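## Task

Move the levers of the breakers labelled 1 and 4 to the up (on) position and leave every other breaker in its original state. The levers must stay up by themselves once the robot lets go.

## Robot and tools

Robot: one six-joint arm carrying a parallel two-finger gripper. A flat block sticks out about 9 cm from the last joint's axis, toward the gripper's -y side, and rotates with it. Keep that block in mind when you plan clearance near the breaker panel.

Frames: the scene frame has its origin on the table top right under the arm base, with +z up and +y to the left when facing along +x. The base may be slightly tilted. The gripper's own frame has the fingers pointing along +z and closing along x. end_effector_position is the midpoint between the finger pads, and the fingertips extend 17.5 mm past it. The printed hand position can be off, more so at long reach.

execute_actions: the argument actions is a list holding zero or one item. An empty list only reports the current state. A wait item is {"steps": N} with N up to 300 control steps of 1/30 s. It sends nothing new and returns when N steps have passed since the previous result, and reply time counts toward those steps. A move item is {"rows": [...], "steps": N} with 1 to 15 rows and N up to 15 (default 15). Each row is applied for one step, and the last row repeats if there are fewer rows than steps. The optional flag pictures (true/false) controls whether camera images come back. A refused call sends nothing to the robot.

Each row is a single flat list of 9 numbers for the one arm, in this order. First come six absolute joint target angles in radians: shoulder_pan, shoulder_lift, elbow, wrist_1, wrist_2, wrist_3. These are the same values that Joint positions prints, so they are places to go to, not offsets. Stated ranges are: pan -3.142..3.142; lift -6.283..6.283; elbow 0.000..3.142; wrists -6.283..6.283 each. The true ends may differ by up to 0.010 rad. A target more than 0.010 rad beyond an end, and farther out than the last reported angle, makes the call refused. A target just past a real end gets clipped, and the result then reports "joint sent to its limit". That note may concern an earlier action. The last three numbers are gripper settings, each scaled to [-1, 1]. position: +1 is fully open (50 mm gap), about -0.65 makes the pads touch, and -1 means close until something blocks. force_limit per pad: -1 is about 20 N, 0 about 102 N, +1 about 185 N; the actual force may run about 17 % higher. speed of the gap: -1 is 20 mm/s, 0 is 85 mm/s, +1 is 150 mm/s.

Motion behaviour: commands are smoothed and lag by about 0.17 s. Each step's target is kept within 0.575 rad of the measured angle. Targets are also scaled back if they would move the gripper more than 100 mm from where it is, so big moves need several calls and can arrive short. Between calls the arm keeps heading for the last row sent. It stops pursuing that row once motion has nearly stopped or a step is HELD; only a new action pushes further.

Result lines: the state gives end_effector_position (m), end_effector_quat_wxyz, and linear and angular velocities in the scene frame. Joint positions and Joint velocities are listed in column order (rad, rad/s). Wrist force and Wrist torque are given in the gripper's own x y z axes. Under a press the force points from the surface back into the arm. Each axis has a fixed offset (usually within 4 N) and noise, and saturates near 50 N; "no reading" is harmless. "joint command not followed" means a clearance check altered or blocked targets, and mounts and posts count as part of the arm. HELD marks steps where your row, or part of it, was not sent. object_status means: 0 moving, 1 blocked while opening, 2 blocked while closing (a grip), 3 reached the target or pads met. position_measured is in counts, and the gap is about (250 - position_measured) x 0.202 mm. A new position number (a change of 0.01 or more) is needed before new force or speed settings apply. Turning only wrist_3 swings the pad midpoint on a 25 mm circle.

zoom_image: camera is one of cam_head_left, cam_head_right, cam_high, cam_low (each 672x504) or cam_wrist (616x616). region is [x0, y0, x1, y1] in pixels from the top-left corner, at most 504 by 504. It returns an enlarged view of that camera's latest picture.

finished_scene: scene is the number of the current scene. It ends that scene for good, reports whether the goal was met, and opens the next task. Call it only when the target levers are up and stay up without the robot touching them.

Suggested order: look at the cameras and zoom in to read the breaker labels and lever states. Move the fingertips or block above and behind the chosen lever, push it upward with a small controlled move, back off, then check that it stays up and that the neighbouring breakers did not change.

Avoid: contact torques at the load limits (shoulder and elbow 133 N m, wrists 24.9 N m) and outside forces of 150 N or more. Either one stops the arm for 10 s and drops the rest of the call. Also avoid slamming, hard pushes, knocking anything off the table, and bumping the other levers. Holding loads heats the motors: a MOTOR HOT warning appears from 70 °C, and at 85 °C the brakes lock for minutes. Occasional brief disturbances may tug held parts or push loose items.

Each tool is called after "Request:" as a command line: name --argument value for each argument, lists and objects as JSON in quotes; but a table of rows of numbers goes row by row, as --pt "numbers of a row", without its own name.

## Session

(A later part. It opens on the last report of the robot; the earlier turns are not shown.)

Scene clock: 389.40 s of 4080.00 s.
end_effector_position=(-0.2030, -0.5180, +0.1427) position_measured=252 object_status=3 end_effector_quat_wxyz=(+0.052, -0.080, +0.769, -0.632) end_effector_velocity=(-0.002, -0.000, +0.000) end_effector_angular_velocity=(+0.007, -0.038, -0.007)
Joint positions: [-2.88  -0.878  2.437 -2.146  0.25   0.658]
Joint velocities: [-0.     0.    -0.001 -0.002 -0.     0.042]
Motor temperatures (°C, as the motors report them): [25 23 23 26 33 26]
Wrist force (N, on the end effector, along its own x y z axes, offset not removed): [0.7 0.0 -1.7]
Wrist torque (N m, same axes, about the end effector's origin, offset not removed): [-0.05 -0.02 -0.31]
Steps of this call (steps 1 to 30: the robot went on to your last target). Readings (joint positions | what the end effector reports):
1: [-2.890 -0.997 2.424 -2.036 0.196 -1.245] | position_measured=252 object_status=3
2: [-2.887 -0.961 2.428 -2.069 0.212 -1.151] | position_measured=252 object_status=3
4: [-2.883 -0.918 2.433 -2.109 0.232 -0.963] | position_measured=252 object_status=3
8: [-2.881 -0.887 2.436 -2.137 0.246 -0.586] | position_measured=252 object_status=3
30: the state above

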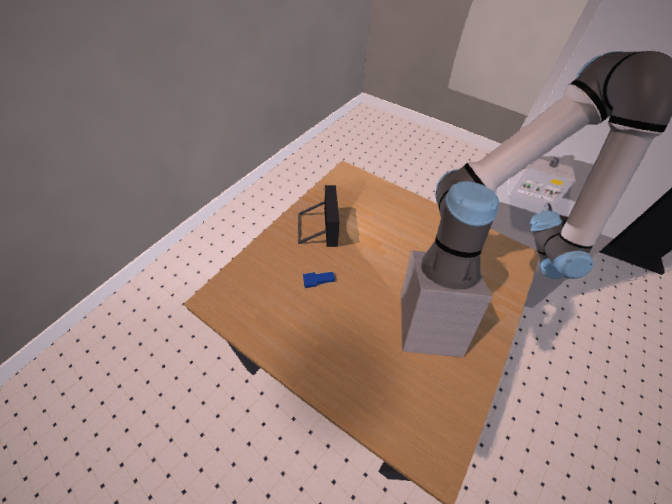

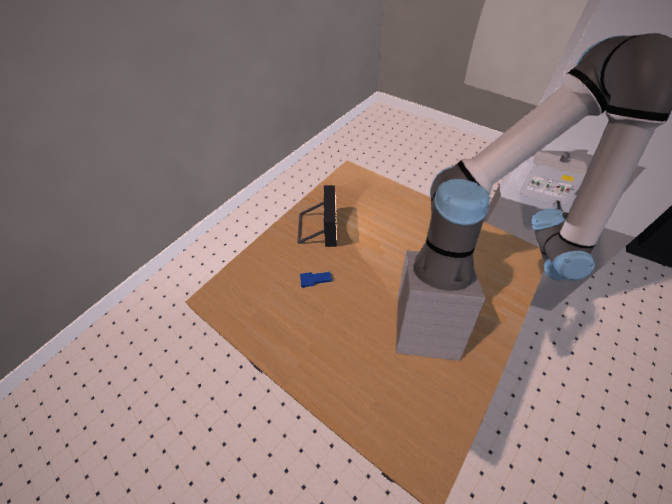

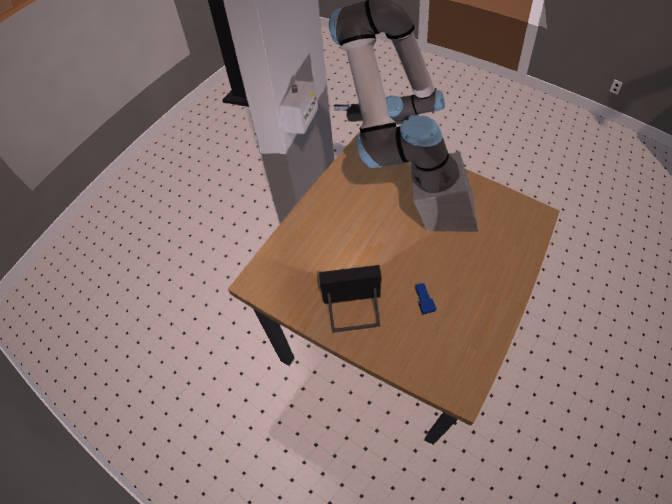

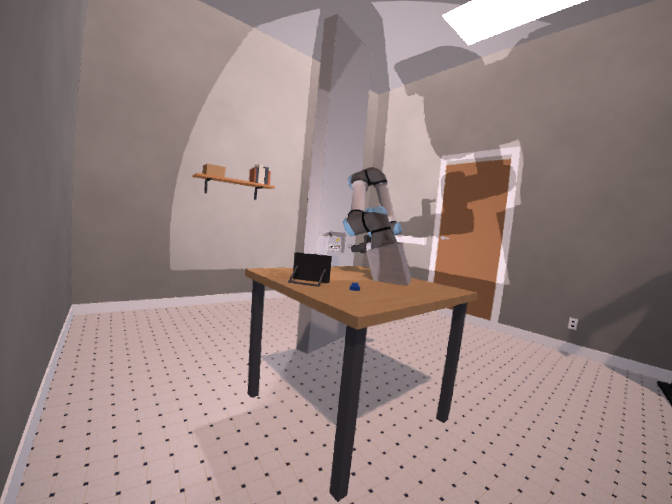

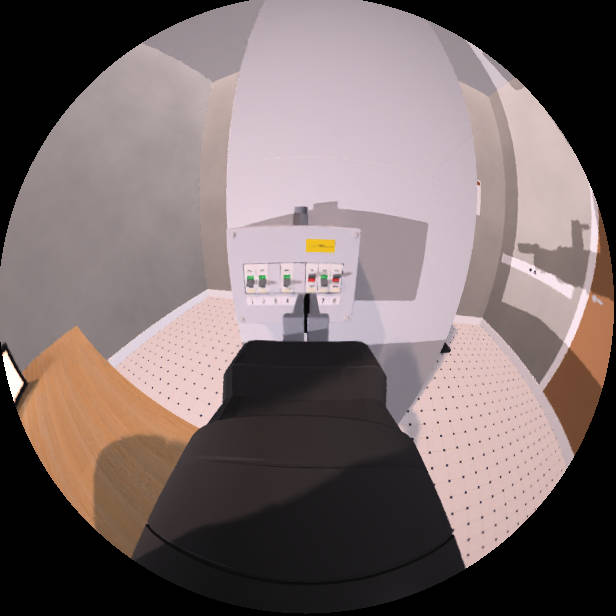

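Request:
execute_actions --actions '[{"rows": [[-2.86,-0.881,2.428,-2.108,0.268,0.63,-1,-0.5,0],[-2.84,-0.884,2.419,-2.07,0.286,0.602,-1,-0.5,0],[-2.82,-0.886,2.410,-2.032,0.304,0.574,-1,-0.5,0],[-2.80,-0.889,2.401,-1.994,0.322,0.546,-1,-0.5,0],[-2.78,-0.892,2.393,-1.955,0.340,0.518,-1,-0.5,0],[-2.76,-0.895,2.384,-1.917,0.358,0.490,-1,-0.5,0],[-2.74,-0.897,2.375,-1.879,0.377,0.462,-1,-0.5,0],[-2.72,-0.900,2.366,-1.84,0.395,0.434,-1,-0.5,0],[-2.699,-0.903,2.357,-1.802,0.414,0.406,-1,-0.5,0]], "steps": 15}]' --pictures false

Request:
execute_actions --actions '[{"steps": 12}]'

Scene clock: 462.43 s of 4080.00 s.
end_effector_position=(-0.1677, -0.5602, +0.1222) position_measured=252 object_status=3 end_effector_quat_wxyz=(+0.052, -0.080, +0.768, -0.633) end_effector_velocity=(+0.024, -0.023, -0.018) end_effector_angular_velocity=(+0.026, -0.001, -0.010)
Joint positions: [-2.709 -0.902  2.361 -1.821  0.405  0.42 ]
Joint velocities: [ 0.104 -0.014 -0.045  0.213  0.094 -0.149]
Motor temperatures (°C, as the motors report them): [25 23 23 26 33 26]
Wrist force (N, on the end effector, along its own x y z axes, offset not removed): [-0.5 -0.7 0.0]
Wrist torque (N m, same axes, about the end effector's origin, offset not removed): [-0.17 0.21 -0.20]
Steps of this call (steps 1 to 15: the robot went on to your last target; steps 16 to 90: nothing new was sent; then 69.53 s passed at rest; steps 91 to 105: all 15 steps of this action). Readings (joint positions | what the end effector reports):
91: [-2.880 -0.878 2.437 -2.146 0.250 0.662] | position_measured=252 object_status=3
92: [-2.876 -0.878 2.435 -2.140 0.254 0.657] | position_measured=252 object_status=3
94: [-2.858 -0.881 2.427 -2.107 0.270 0.630] | position_measured=252 object_status=3
98: [-2.794 -0.890 2.398 -1.988 0.328 0.540] | position_measured=252 object_status=3
105: the state above

Scene clock: 462.83 s of 4080.00 s.
end_effector_position=(-0.1656, -0.5623, +0.1206) position_measured=252 object_status=3 end_effector_quat_wxyz=(+0.052, -0.080, +0.769, -0.633) end_effector_velocity=(+0.000, -0.001, -0.000) end_effector_angular_velocity=(-0.000, +0.001, +0.002)
Joint positions: [-2.699 -0.903  2.357 -1.802  0.414  0.406]
Joint velocities: [ 0.002 -0.    -0.002  0.002  0.    -0.002]
Motor temperatures (°C, as the motors report them): [25 23 23 26 33 26]
Wrist force (N, on the end effector, along its own x y z axes, offset not removed): [0.1 -0.1 -1.5]
Wrist torque (N m, same axes, about the end effector's origin, offset not removed): [-0.14 0.10 -0.28]
Steps of this call (steps 1 to 12: the robot went on to your last target). Readings (joint positions | what the end effector reports):
1: [-2.706 -0.902 2.360 -1.815 0.408 0.416] | position_measured=252 object_status=3
2: [-2.704 -0.902 2.359 -1.811 0.410 0.413] | position_measured=252 object_status=3
4: [-2.701 -0.903 2.358 -1.807 0.412 0.409] | position_measured=252 object_status=3
8: [-2.700 -0.903 2.357 -1.803 0.414 0.407] | position_measured=252 object_status=3
12: the state above

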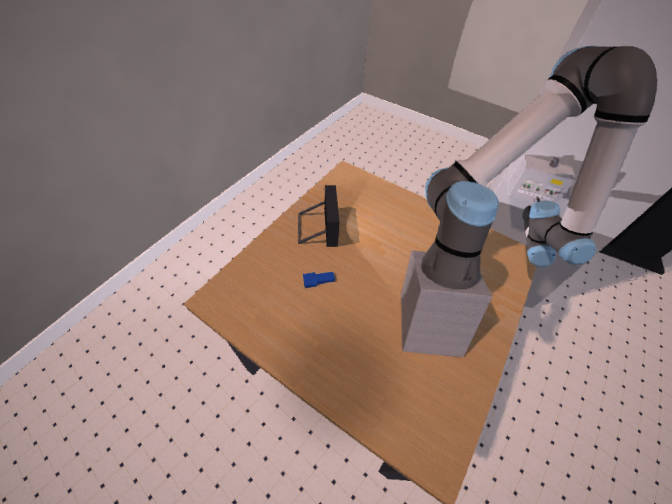

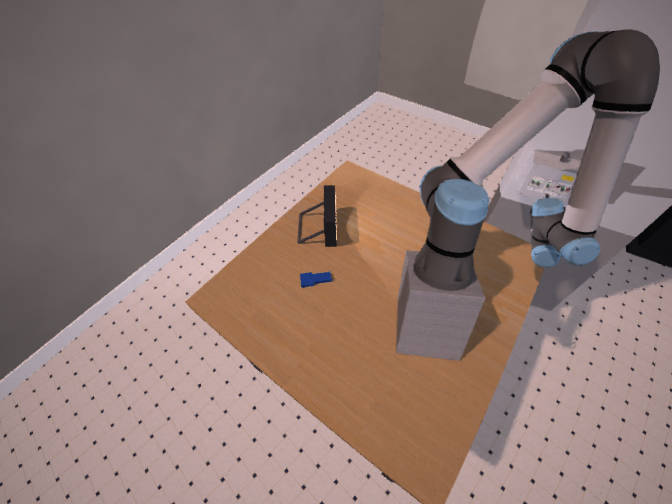

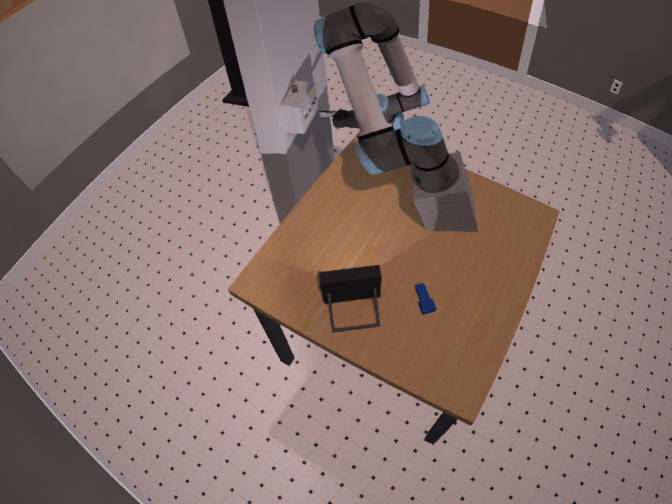

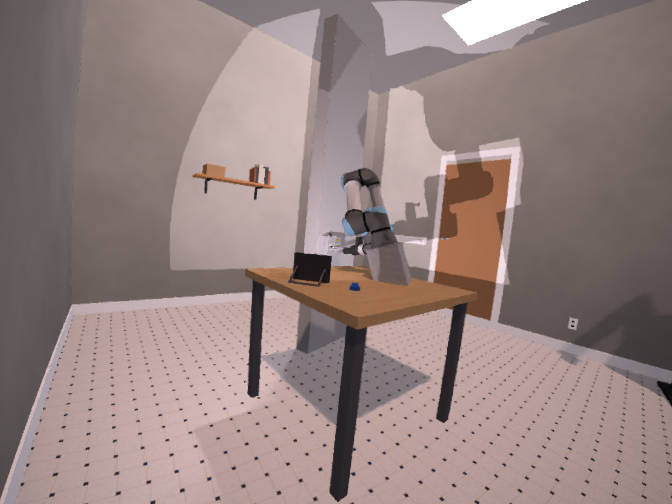

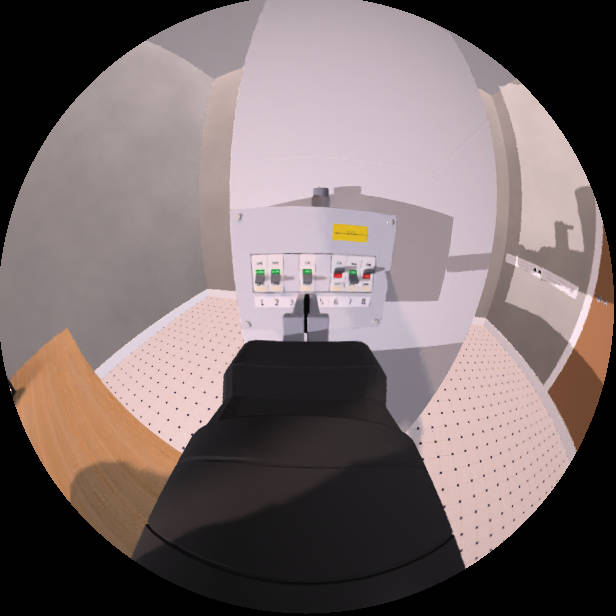

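Request:
zoom_image --camera "cam_wrist" --region '[230, 200, 400, 345]'

Request:
zoom_image --camera "cam_high" --region '[275, 70, 355, 140]'

Region (230, 200, 400, 345) of cam_wrist's 616x616 image, scaled by 2.965, with more detail than that image has; it fills the top 430 rows of this view, and the rest is white.

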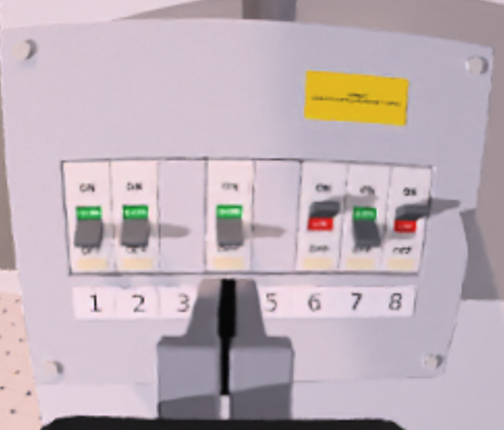

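Region (275, 70, 355, 140) of cam_high's 672x504 image, scaled by 6.300, with more detail than that image has; it fills the top 441 rows of this view, and the rest is white.

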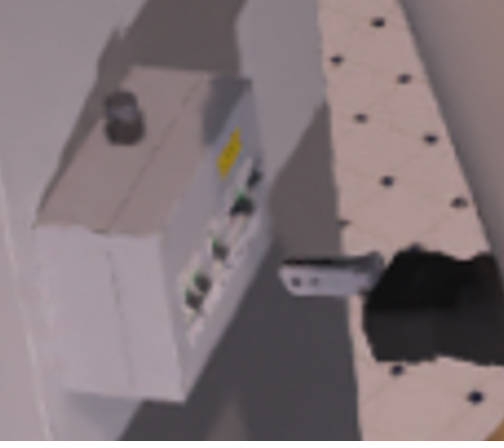

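Request:
execute_actions --actions '[{"rows": [[-2.689,-0.904,2.348,-1.786,0.423,0.399,-1,-0.5,0],[-2.679,-0.905,2.339,-1.770,0.432,0.392,-1,-0.5,0],[-2.668,-0.906,2.329,-1.750,0.443,0.384,-1,-0.5,0],[-2.658,-0.9075,2.320,-1.733,0.452,0.376,-1,-0.5,0],[-2.648,-0.909,2.311,-1.716,0.462,0.369,-1,-0.5,0]], "steps": 15}]'

Scene clock: 515.93 s of 4080.00 s.
end_effector_position=(-0.1620, -0.5813, +0.1175) position_measured=252 object_status=3 end_effector_quat_wxyz=(+0.052, -0.080, +0.769, -0.633) end_effector_velocity=(+0.001, -0.004, -0.001) end_effector_angular_velocity=(+0.001, -0.001, -0.001)
Joint positions: [-2.649 -0.909  2.312 -1.718  0.461  0.37 ]
Joint velocities: [ 0.01  -0.001 -0.009  0.019  0.01  -0.008]
Motor temperatures (°C, as the motors report them): [25 23 23 26 33 26]
Wrist force (N, on the end effector, along its own x y z axes, offset not removed): [-0.2 0.0 -1.8]
Wrist torque (N m, same axes, about the end effector's origin, offset not removed): [-0.09 0.14 -0.34]
Steps of this call (steps 1 to 30: the robot went on to your last target; steps 31 to 90: nothing new was sent; then 49.60 s passed at rest; steps 91 to 105: all 15 steps of this action). Readings (joint positions | what the end effector reports):
91: [-2.699 -0.903 2.357 -1.802 0.414 0.406] | position_measured=252 object_status=3
92: [-2.697 -0.903 2.355 -1.799 0.416 0.404] | position_measured=252 object_status=3
94: [-2.687 -0.904 2.346 -1.783 0.425 0.397] | position_measured=252 object_status=3
98: [-2.660 -0.907 2.322 -1.737 0.451 0.378] | position_measured=252 object_status=3
105: the state above

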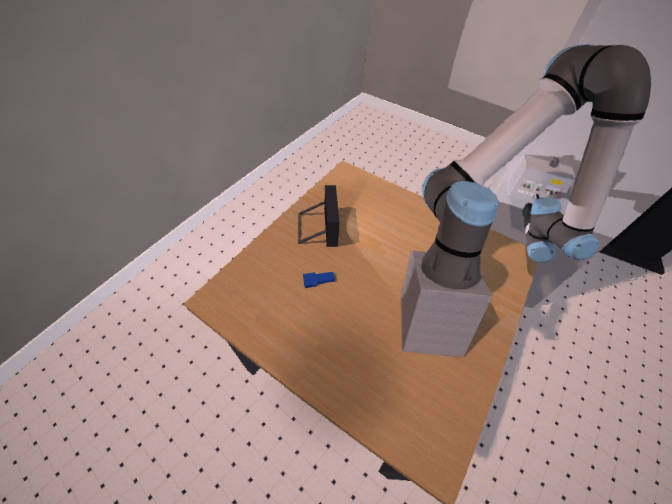

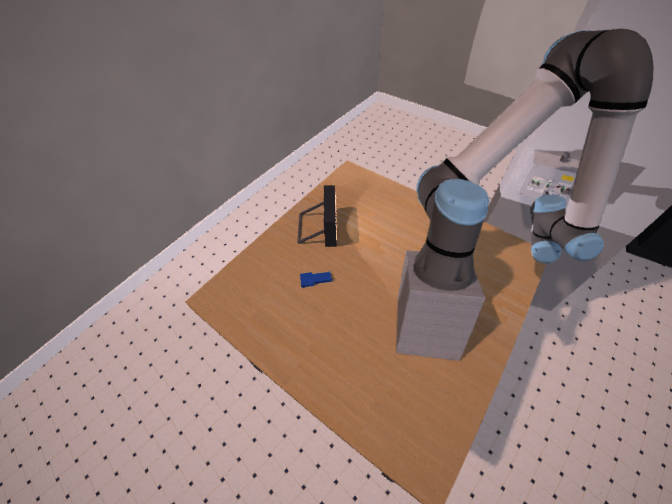

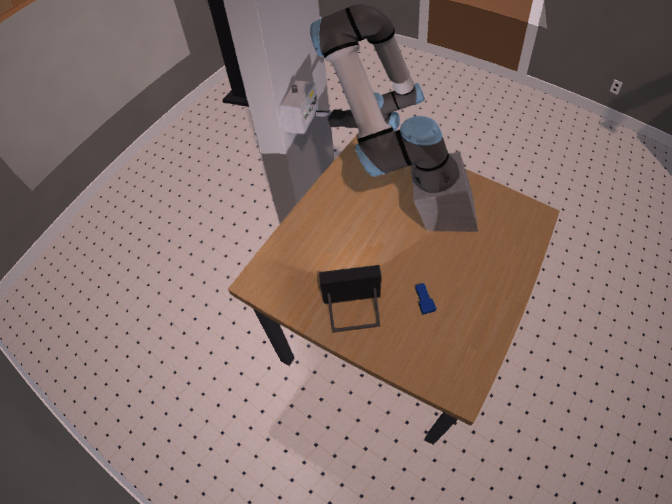

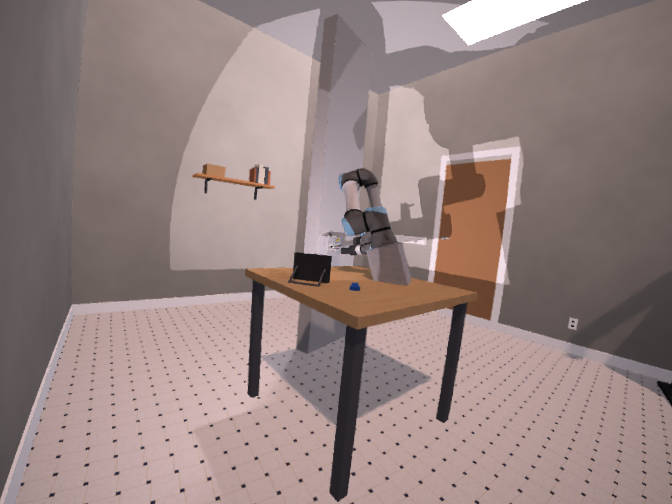

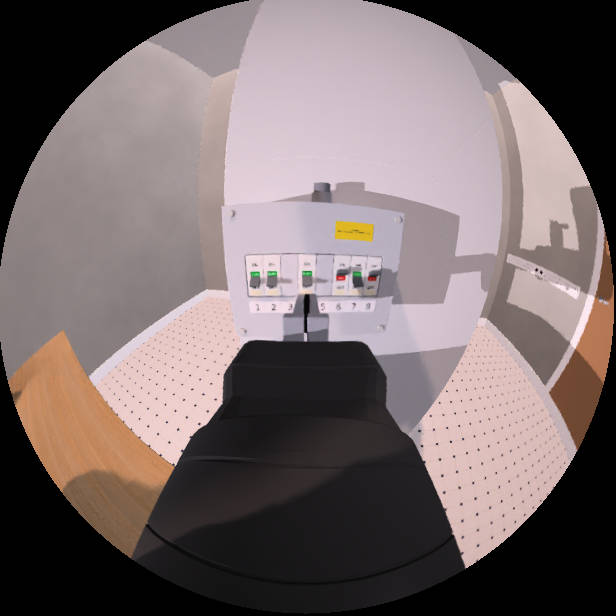

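Request:
zoom_image --camera "cam_wrist" --region '[240, 240, 380, 345]'

Request:
zoom_image --camera "cam_high" --region '[280, 80, 340, 135]'

Region (240, 240, 380, 345) of cam_wrist's 616x616 image, scaled by 3.600, with more detail than that image has; it fills the top 378 rows of this view, and the rest is white.

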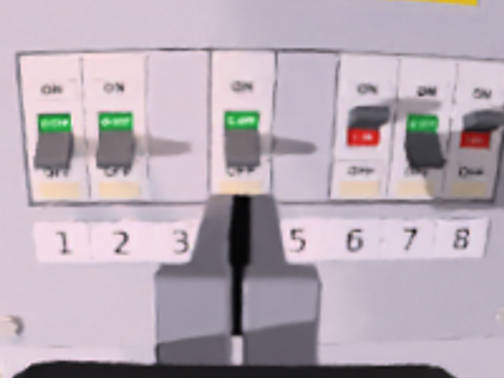

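Region (280, 80, 340, 135) of cam_high's 672x504 image, scaled by 8.400, with more detail than that image has; it fills the top 462 rows of this view, and the rest is white.

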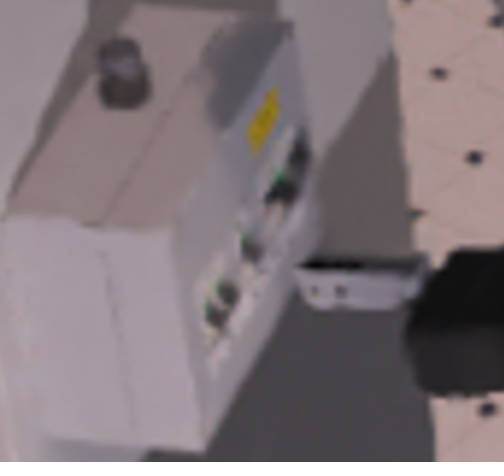

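Request:
execute_actions --actions '[{"rows": [[-2.641,-0.910,2.305,-1.705,0.468,0.364,-1,-0.5,0],[-2.635,-0.9105,2.2995,-1.6945,0.474,0.3595,-1,-0.5,0]], "steps": 12}]' --pictures false

Request:
execute_actions --actions '[{"rows": [[-2.629,-0.911,2.2935,-1.684,0.480,0.355,-1,-0.5,0],[-2.622,-0.9115,2.2875,-1.673,0.486,0.350,-1,-0.5,0]], "steps": 12}]'

Scene clock: 538.63 s of 4080.00 s.
end_effector_position=(-0.1607, -0.5865, +0.1167) position_measured=252 object_status=3 end_effector_quat_wxyz=(+0.052, -0.080, +0.769, -0.633) end_effector_velocity=(-0.000, -0.002, -0.000) end_effector_angular_velocity=(+0.001, -0.002, -0.000)
Joint positions: [-2.635 -0.91   2.3   -1.695  0.474  0.36 ]
Joint velocities: [ 0.004 -0.    -0.005  0.009  0.003 -0.001]
Motor temperatures (°C, as the motors report them): [25 23 23 26 33 26]
Wrist force (N, on the end effector, along its own x y z axes, offset not removed): [1.2 2.8 -3.3]
Wrist torque (N m, same axes, about the end effector's origin, offset not removed): [0.42 -0.11 -0.30]
Steps of this call (steps 1 to 15: the robot went on to your last target; steps 16 to 90: nothing new was sent; then 19.30 s passed at rest; steps 91 to 102: all 12 steps of this action). Readings (joint positions | what the end effector reports):
91: [-2.648 -0.909 2.311 -1.716 0.462 0.369] | position_measured=252 object_status=3
92: [-2.647 -0.909 2.310 -1.714 0.463 0.368] | position_measured=252 object_status=3
94: [-2.642 -0.910 2.305 -1.705 0.468 0.364] | position_measured=252 object_status=3
98: [-2.637 -0.910 2.301 -1.697 0.473 0.361] | position_measured=252 object_status=3
102: the state above

Scene clock: 539.03 s of 4080.00 s.
end_effector_position=(-0.1595, -0.5915, +0.1157) position_measured=252 object_status=3 end_effector_quat_wxyz=(+0.052, -0.080, +0.769, -0.632) end_effector_velocity=(-0.000, -0.001, -0.000) end_effector_angular_velocity=(+0.001, -0.002, -0.002)
Joint positions: [-2.622 -0.911  2.288 -1.674  0.486  0.35 ]
Joint velocities: [ 0.003 -0.001 -0.002  0.007  0.004 -0.001]
Motor temperatures (°C, as the motors report them): [25 23 23 26 33 26]
Wrist force (N, on the end effector, along its own x y z axes, offset not removed): [-0.8 0.7 -1.1]
Wrist torque (N m, same axes, about the end effector's origin, offset not removed): [0.01 0.18 -0.22]
Steps of this call (steps 1 to 12: all 12 steps of this action). Readings (joint positions | what the end effector reports):
1: [-2.635 -0.910 2.300 -1.695 0.474 0.360] | position_measured=252 object_status=3
2: [-2.634 -0.911 2.298 -1.693 0.475 0.359] | position_measured=252 object_status=3
4: [-2.629 -0.911 2.294 -1.684 0.480 0.355] | position_measured=252 object_status=3
8: [-2.624 -0.911 2.289 -1.676 0.485 0.351] | position_measured=252 object_status=3
12: the state above

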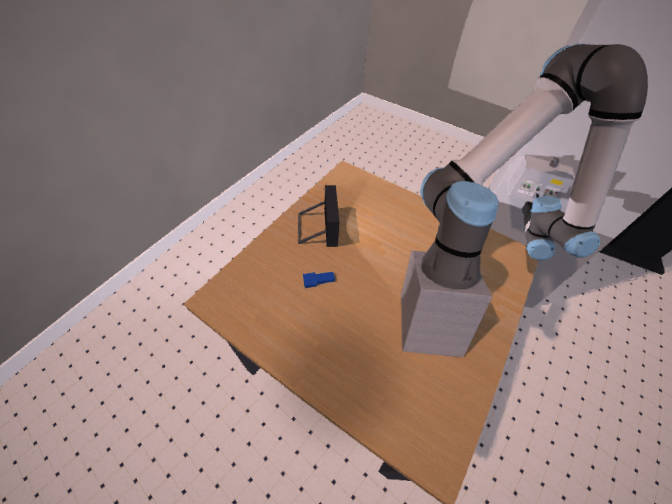

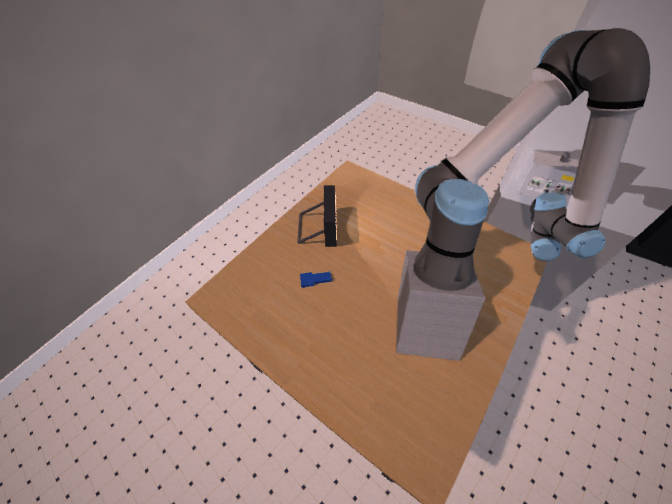

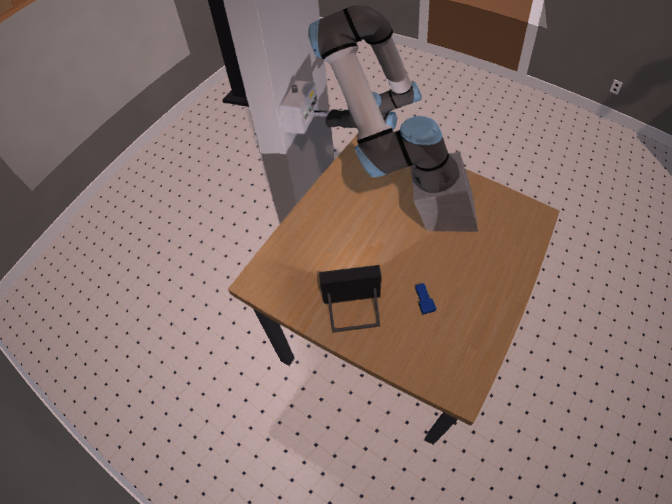

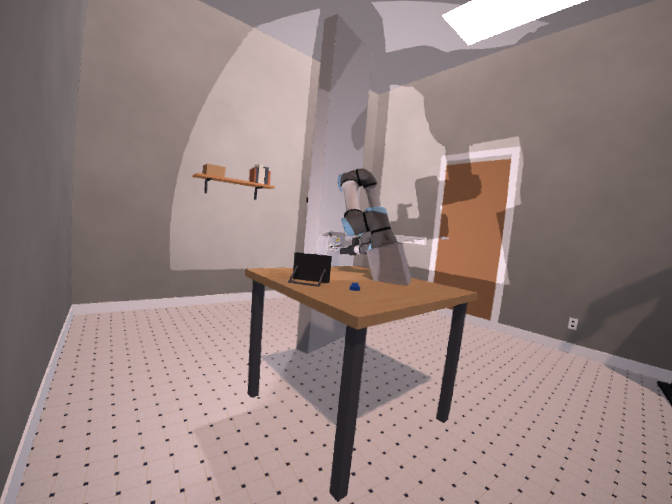

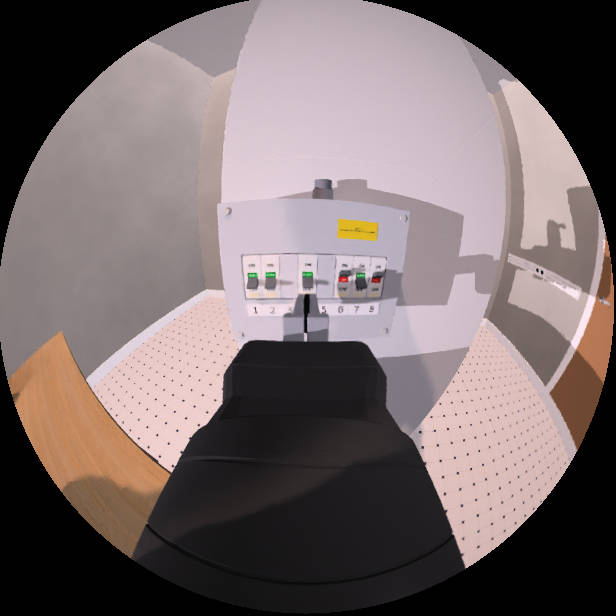

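Request:
zoom_image --camera "cam_wrist" --region '[240, 240, 380, 345]'

Request:
zoom_image --camera "cam_high" --region '[280, 80, 340, 135]'

Region (240, 240, 380, 345) of cam_wrist's 616x616 image, scaled by 3.600, with more detail than that image has; it fills the top 378 rows of this view, and the rest is white.

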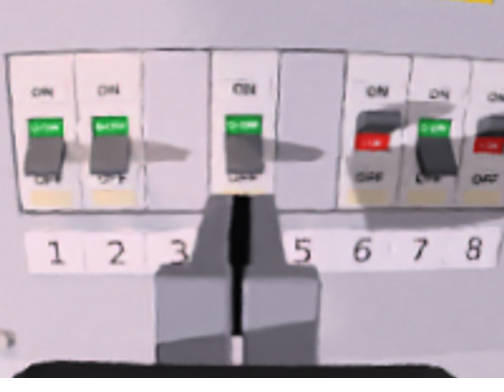

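Region (280, 80, 340, 135) of cam_high's 672x504 image, scaled by 8.400, with more detail than that image has; it fills the top 462 rows of this view, and the rest is white.

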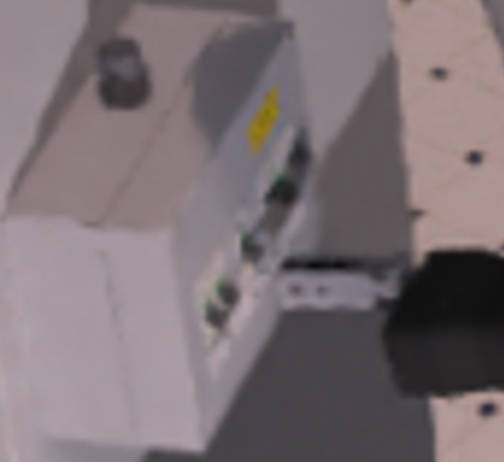

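Request:
execute_actions --actions '[{"rows": [[-2.616,-0.912,2.2815,-1.662,0.492,0.345,-1,-0.5,0],[-2.609,-0.913,2.276,-1.6515,0.498,0.341,-1,-0.5,0]], "steps": 12}]' --pictures false

Request:
execute_actions --actions '[{"rows": [[-2.603,-0.9135,2.270,-1.641,0.504,0.336,-1,-0.5,0],[-2.596,-0.9145,2.264,-1.630,0.510,0.331,-1,-0.5,0]], "steps": 12}]'

Scene clock: 549.93 s of 4080.00 s.
end_effector_position=(-0.1580, -0.5965, +0.1148) position_measured=252 object_status=3 end_effector_quat_wxyz=(+0.053, -0.080, +0.769, -0.632) end_effector_velocity=(+0.001, -0.002, -0.000) end_effector_angular_velocity=(-0.000, -0.000, +0.001)
Joint positions: [-2.609 -0.913  2.276 -1.652  0.498  0.341]
Joint velocities: [ 0.005 -0.    -0.003  0.005  0.004 -0.002]
Motor temperatures (°C, as the motors report them): [25 23 23 26 33 26]
Wrist force (N, on the end effector, along its own x y z axes, offset not removed): [1.3 2.5 -2.1]
Wrist torque (N m, same axes, about the end effector's origin, offset not removed): [0.34 -0.13 -0.35]
Steps of this call (steps 1 to 15: the robot went on to your last target; steps 16 to 90: nothing new was sent; then 7.50 s passed at rest; steps 91 to 102: all 12 steps of this action). Readings (joint positions | what the end effector reports):
91: [-2.622 -0.912 2.287 -1.673 0.486 0.350] | position_measured=252 object_status=3
92: [-2.621 -0.912 2.286 -1.671 0.487 0.349] | position_measured=252 object_status=3
94: [-2.616 -0.912 2.282 -1.662 0.492 0.345] | position_measured=252 object_status=3
98: [-2.611 -0.913 2.277 -1.654 0.497 0.342] | position_measured=252 object_status=3
102: the state above

Scene clock: 550.33 s of 4080.00 s.
end_effector_position=(-0.1565, -0.6017, +0.1141) position_measured=252 object_status=3 end_effector_quat_wxyz=(+0.052, -0.080, +0.769, -0.632) end_effector_velocity=(+0.001, -0.002, -0.000) end_effector_angular_velocity=(+0.001, -0.001, -0.000)
Joint positions: [-2.596 -0.914  2.264 -1.631  0.51   0.331]
Joint velocities: [ 0.004 -0.001 -0.003  0.007  0.004 -0.002]
Motor temperatures (°C, as the motors report them): [25 23 23 26 33 26]
Wrist force (N, on the end effector, along its own x y z axes, offset not removed): [-0.1 0.3 0.0]
Wrist torque (N m, same axes, about the end effector's origin, offset not removed): [-0.07 0.19 -0.26]
Steps of this call (steps 1 to 12: all 12 steps of this action). Readings (joint positions | what the end effector reports):
1: [-2.609 -0.913 2.276 -1.652 0.498 0.341] | position_measured=252 object_status=3
2: [-2.608 -0.913 2.275 -1.650 0.499 0.340] | position_measured=252 object_status=3
4: [-2.603 -0.914 2.270 -1.641 0.504 0.336] | position_measured=252 object_status=3
8: [-2.598 -0.914 2.265 -1.633 0.509 0.332] | position_measured=252 object_status=3
12: the state above

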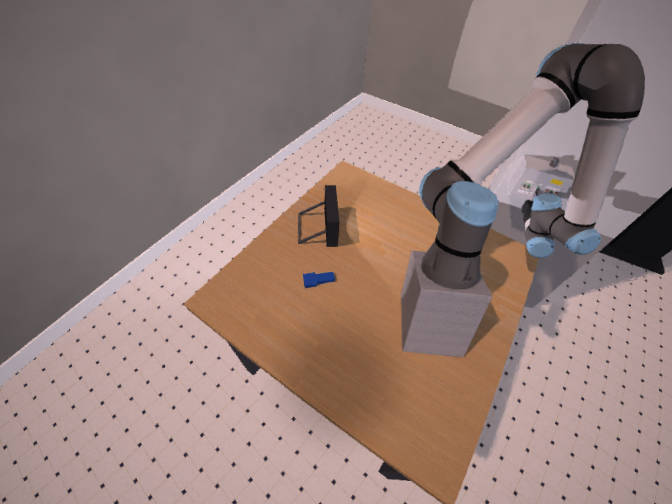

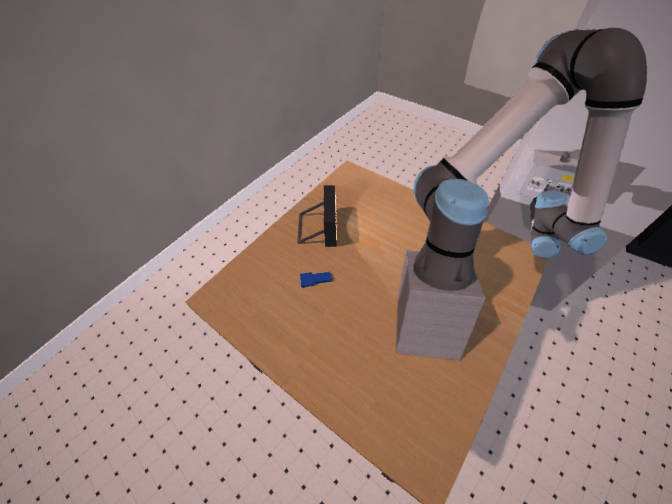

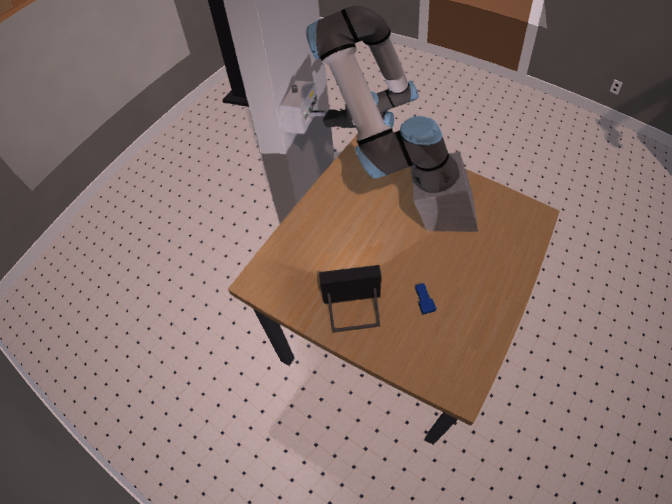

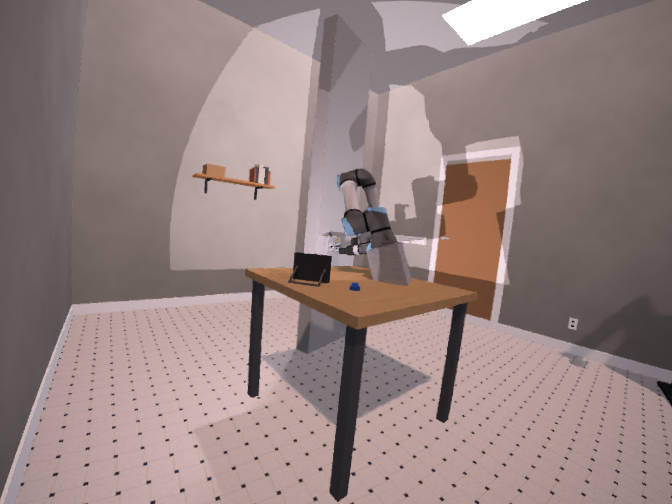

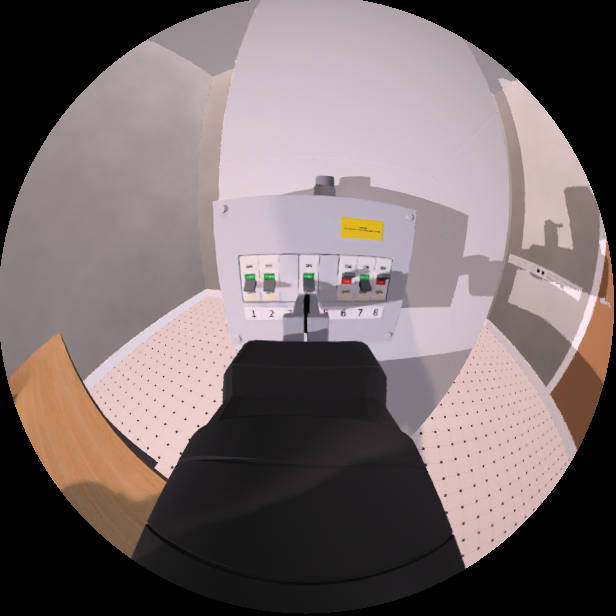

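Request:
zoom_image --camera "cam_wrist" --region '[240, 240, 380, 345]'

Request:
zoom_image --camera "cam_high" --region '[280, 80, 340, 135]'

Region (240, 240, 380, 345) of cam_wrist's 616x616 image, scaled by 3.600, with more detail than that image has; it fills the top 378 rows of this view, and the rest is white.

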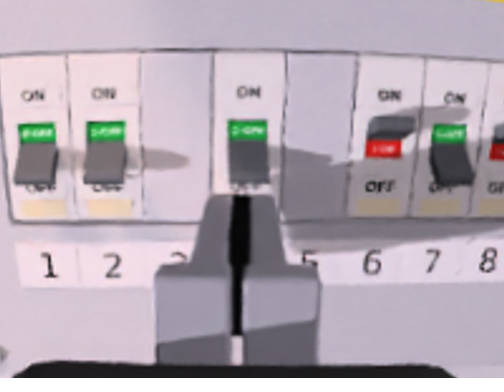

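Region (280, 80, 340, 135) of cam_high's 672x504 image, scaled by 8.400, with more detail than that image has; it fills the top 462 rows of this view, and the rest is white.

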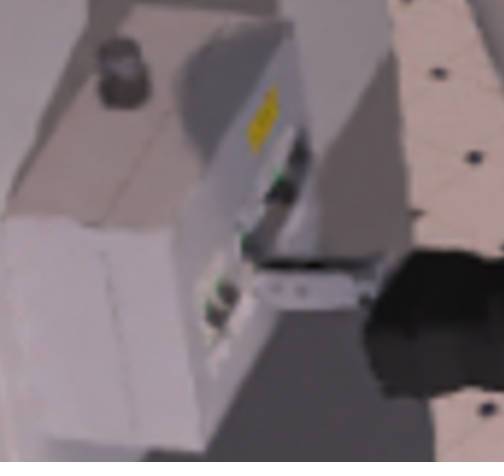

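Request:
execute_actions --actions '[{"rows": [[-2.590,-0.915,2.258,-1.620,0.516,0.327,-1,-0.5,0],[-2.584,-0.9155,2.2525,-1.609,0.522,0.322,-1,-0.5,0]], "steps": 14}]'

Request:
zoom_image --camera "cam_wrist" --region '[240, 240, 380, 345]'

Request:
zoom_image --camera "cam_high" --region '[280, 80, 340, 135]'

Scene clock: 560.80 s of 4080.00 s.
end_effector_position=(-0.1554, -0.6067, +0.1132) position_measured=252 object_status=3 end_effector_quat_wxyz=(+0.052, -0.080, +0.770, -0.631) end_effector_velocity=(-0.000, -0.001, +0.000) end_effector_angular_velocity=(-0.001, +0.001, -0.001)
Joint positions: [-2.584 -0.915  2.253 -1.609  0.522  0.322]
Joint velocities: [ 0.001 -0.    -0.002  0.002  0.002 -0.   ]
Motor temperatures (°C, as the motors report them): [25 23 23 26 33 26]
Wrist force (N, on the end effector, along its own x y z axes, offset not removed): [-0.9 0.5 -3.3]
Wrist torque (N m, same axes, about the end effector's origin, offset not removed): [0.05 0.34 -0.30]
Steps of this call (steps 1 to 15: the robot went on to your last target; steps 16 to 90: nothing new was sent; then 7.00 s passed at rest; steps 91 to 104: all 14 steps of this action). Readings (joint positions | what the end effector reports):
91: [-2.596 -0.915 2.264 -1.630 0.510 0.331] | position_measured=252 object_status=3
92: [-2.595 -0.915 2.263 -1.628 0.511 0.330] | position_measured=252 object_status=3
94: [-2.590 -0.915 2.258 -1.620 0.516 0.327] | position_measured=252 object_status=3
98: [-2.585 -0.915 2.254 -1.612 0.521 0.323] | position_measured=252 object_status=3
104: the state above

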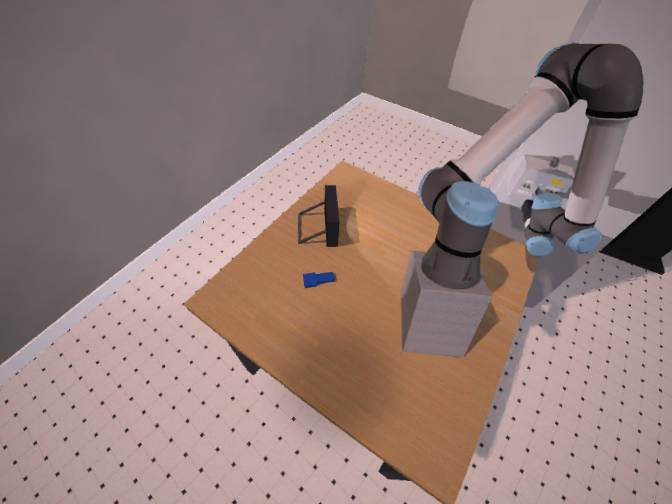

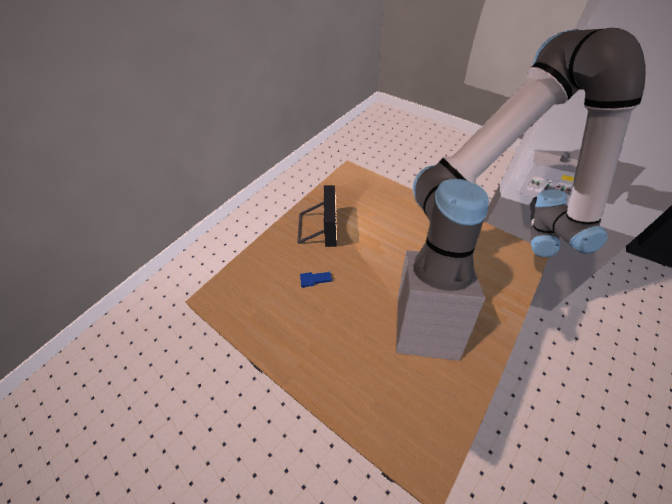

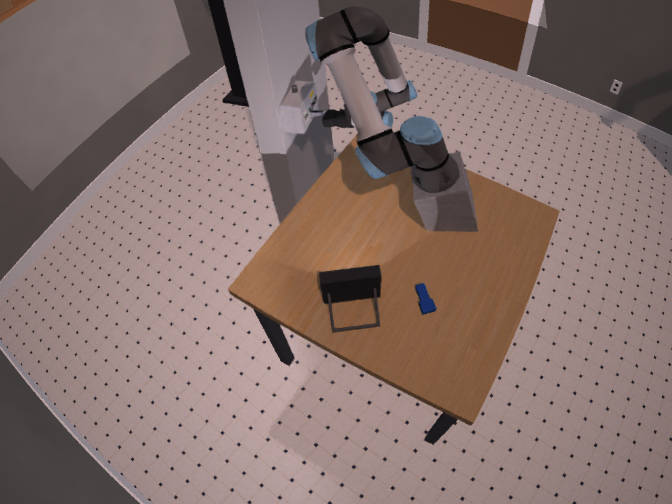

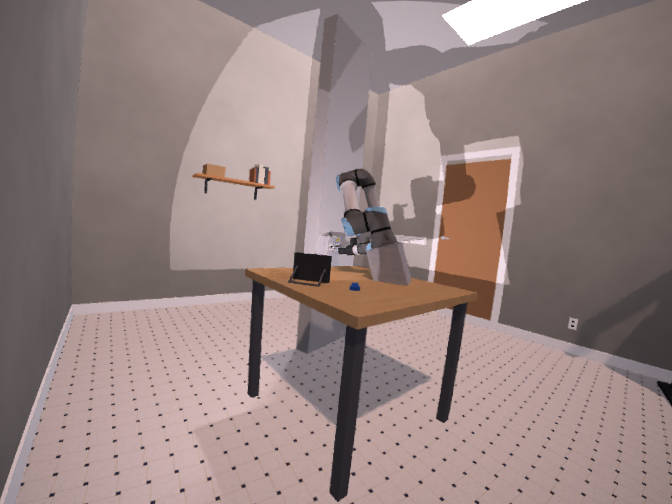

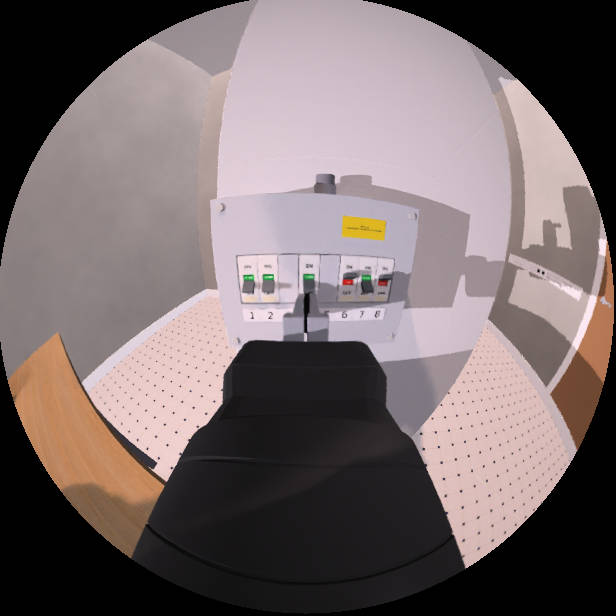

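Region (240, 240, 380, 345) of cam_wrist's 616x616 image, scaled by 3.600, with more detail than that image has; it fills the top 378 rows of this view, and the rest is white.

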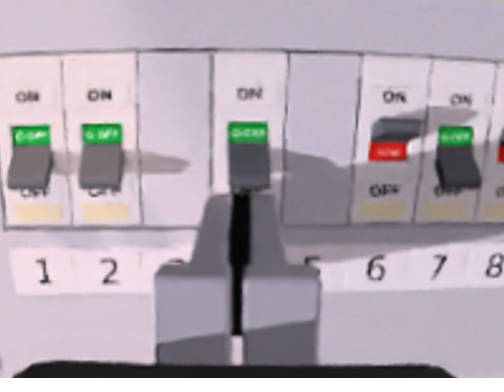

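Region (280, 80, 340, 135) of cam_high's 672x504 image, scaled by 8.400, with more detail than that image has; it fills the top 462 rows of this view, and the rest is white.

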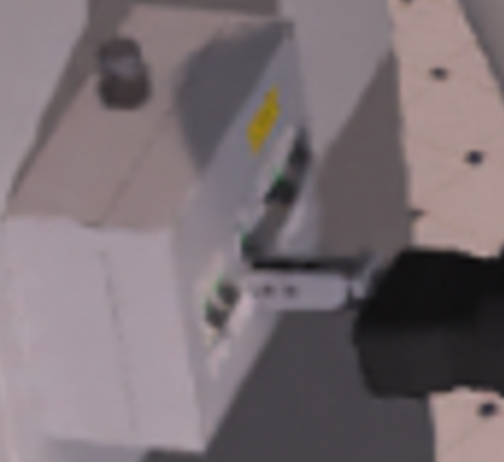

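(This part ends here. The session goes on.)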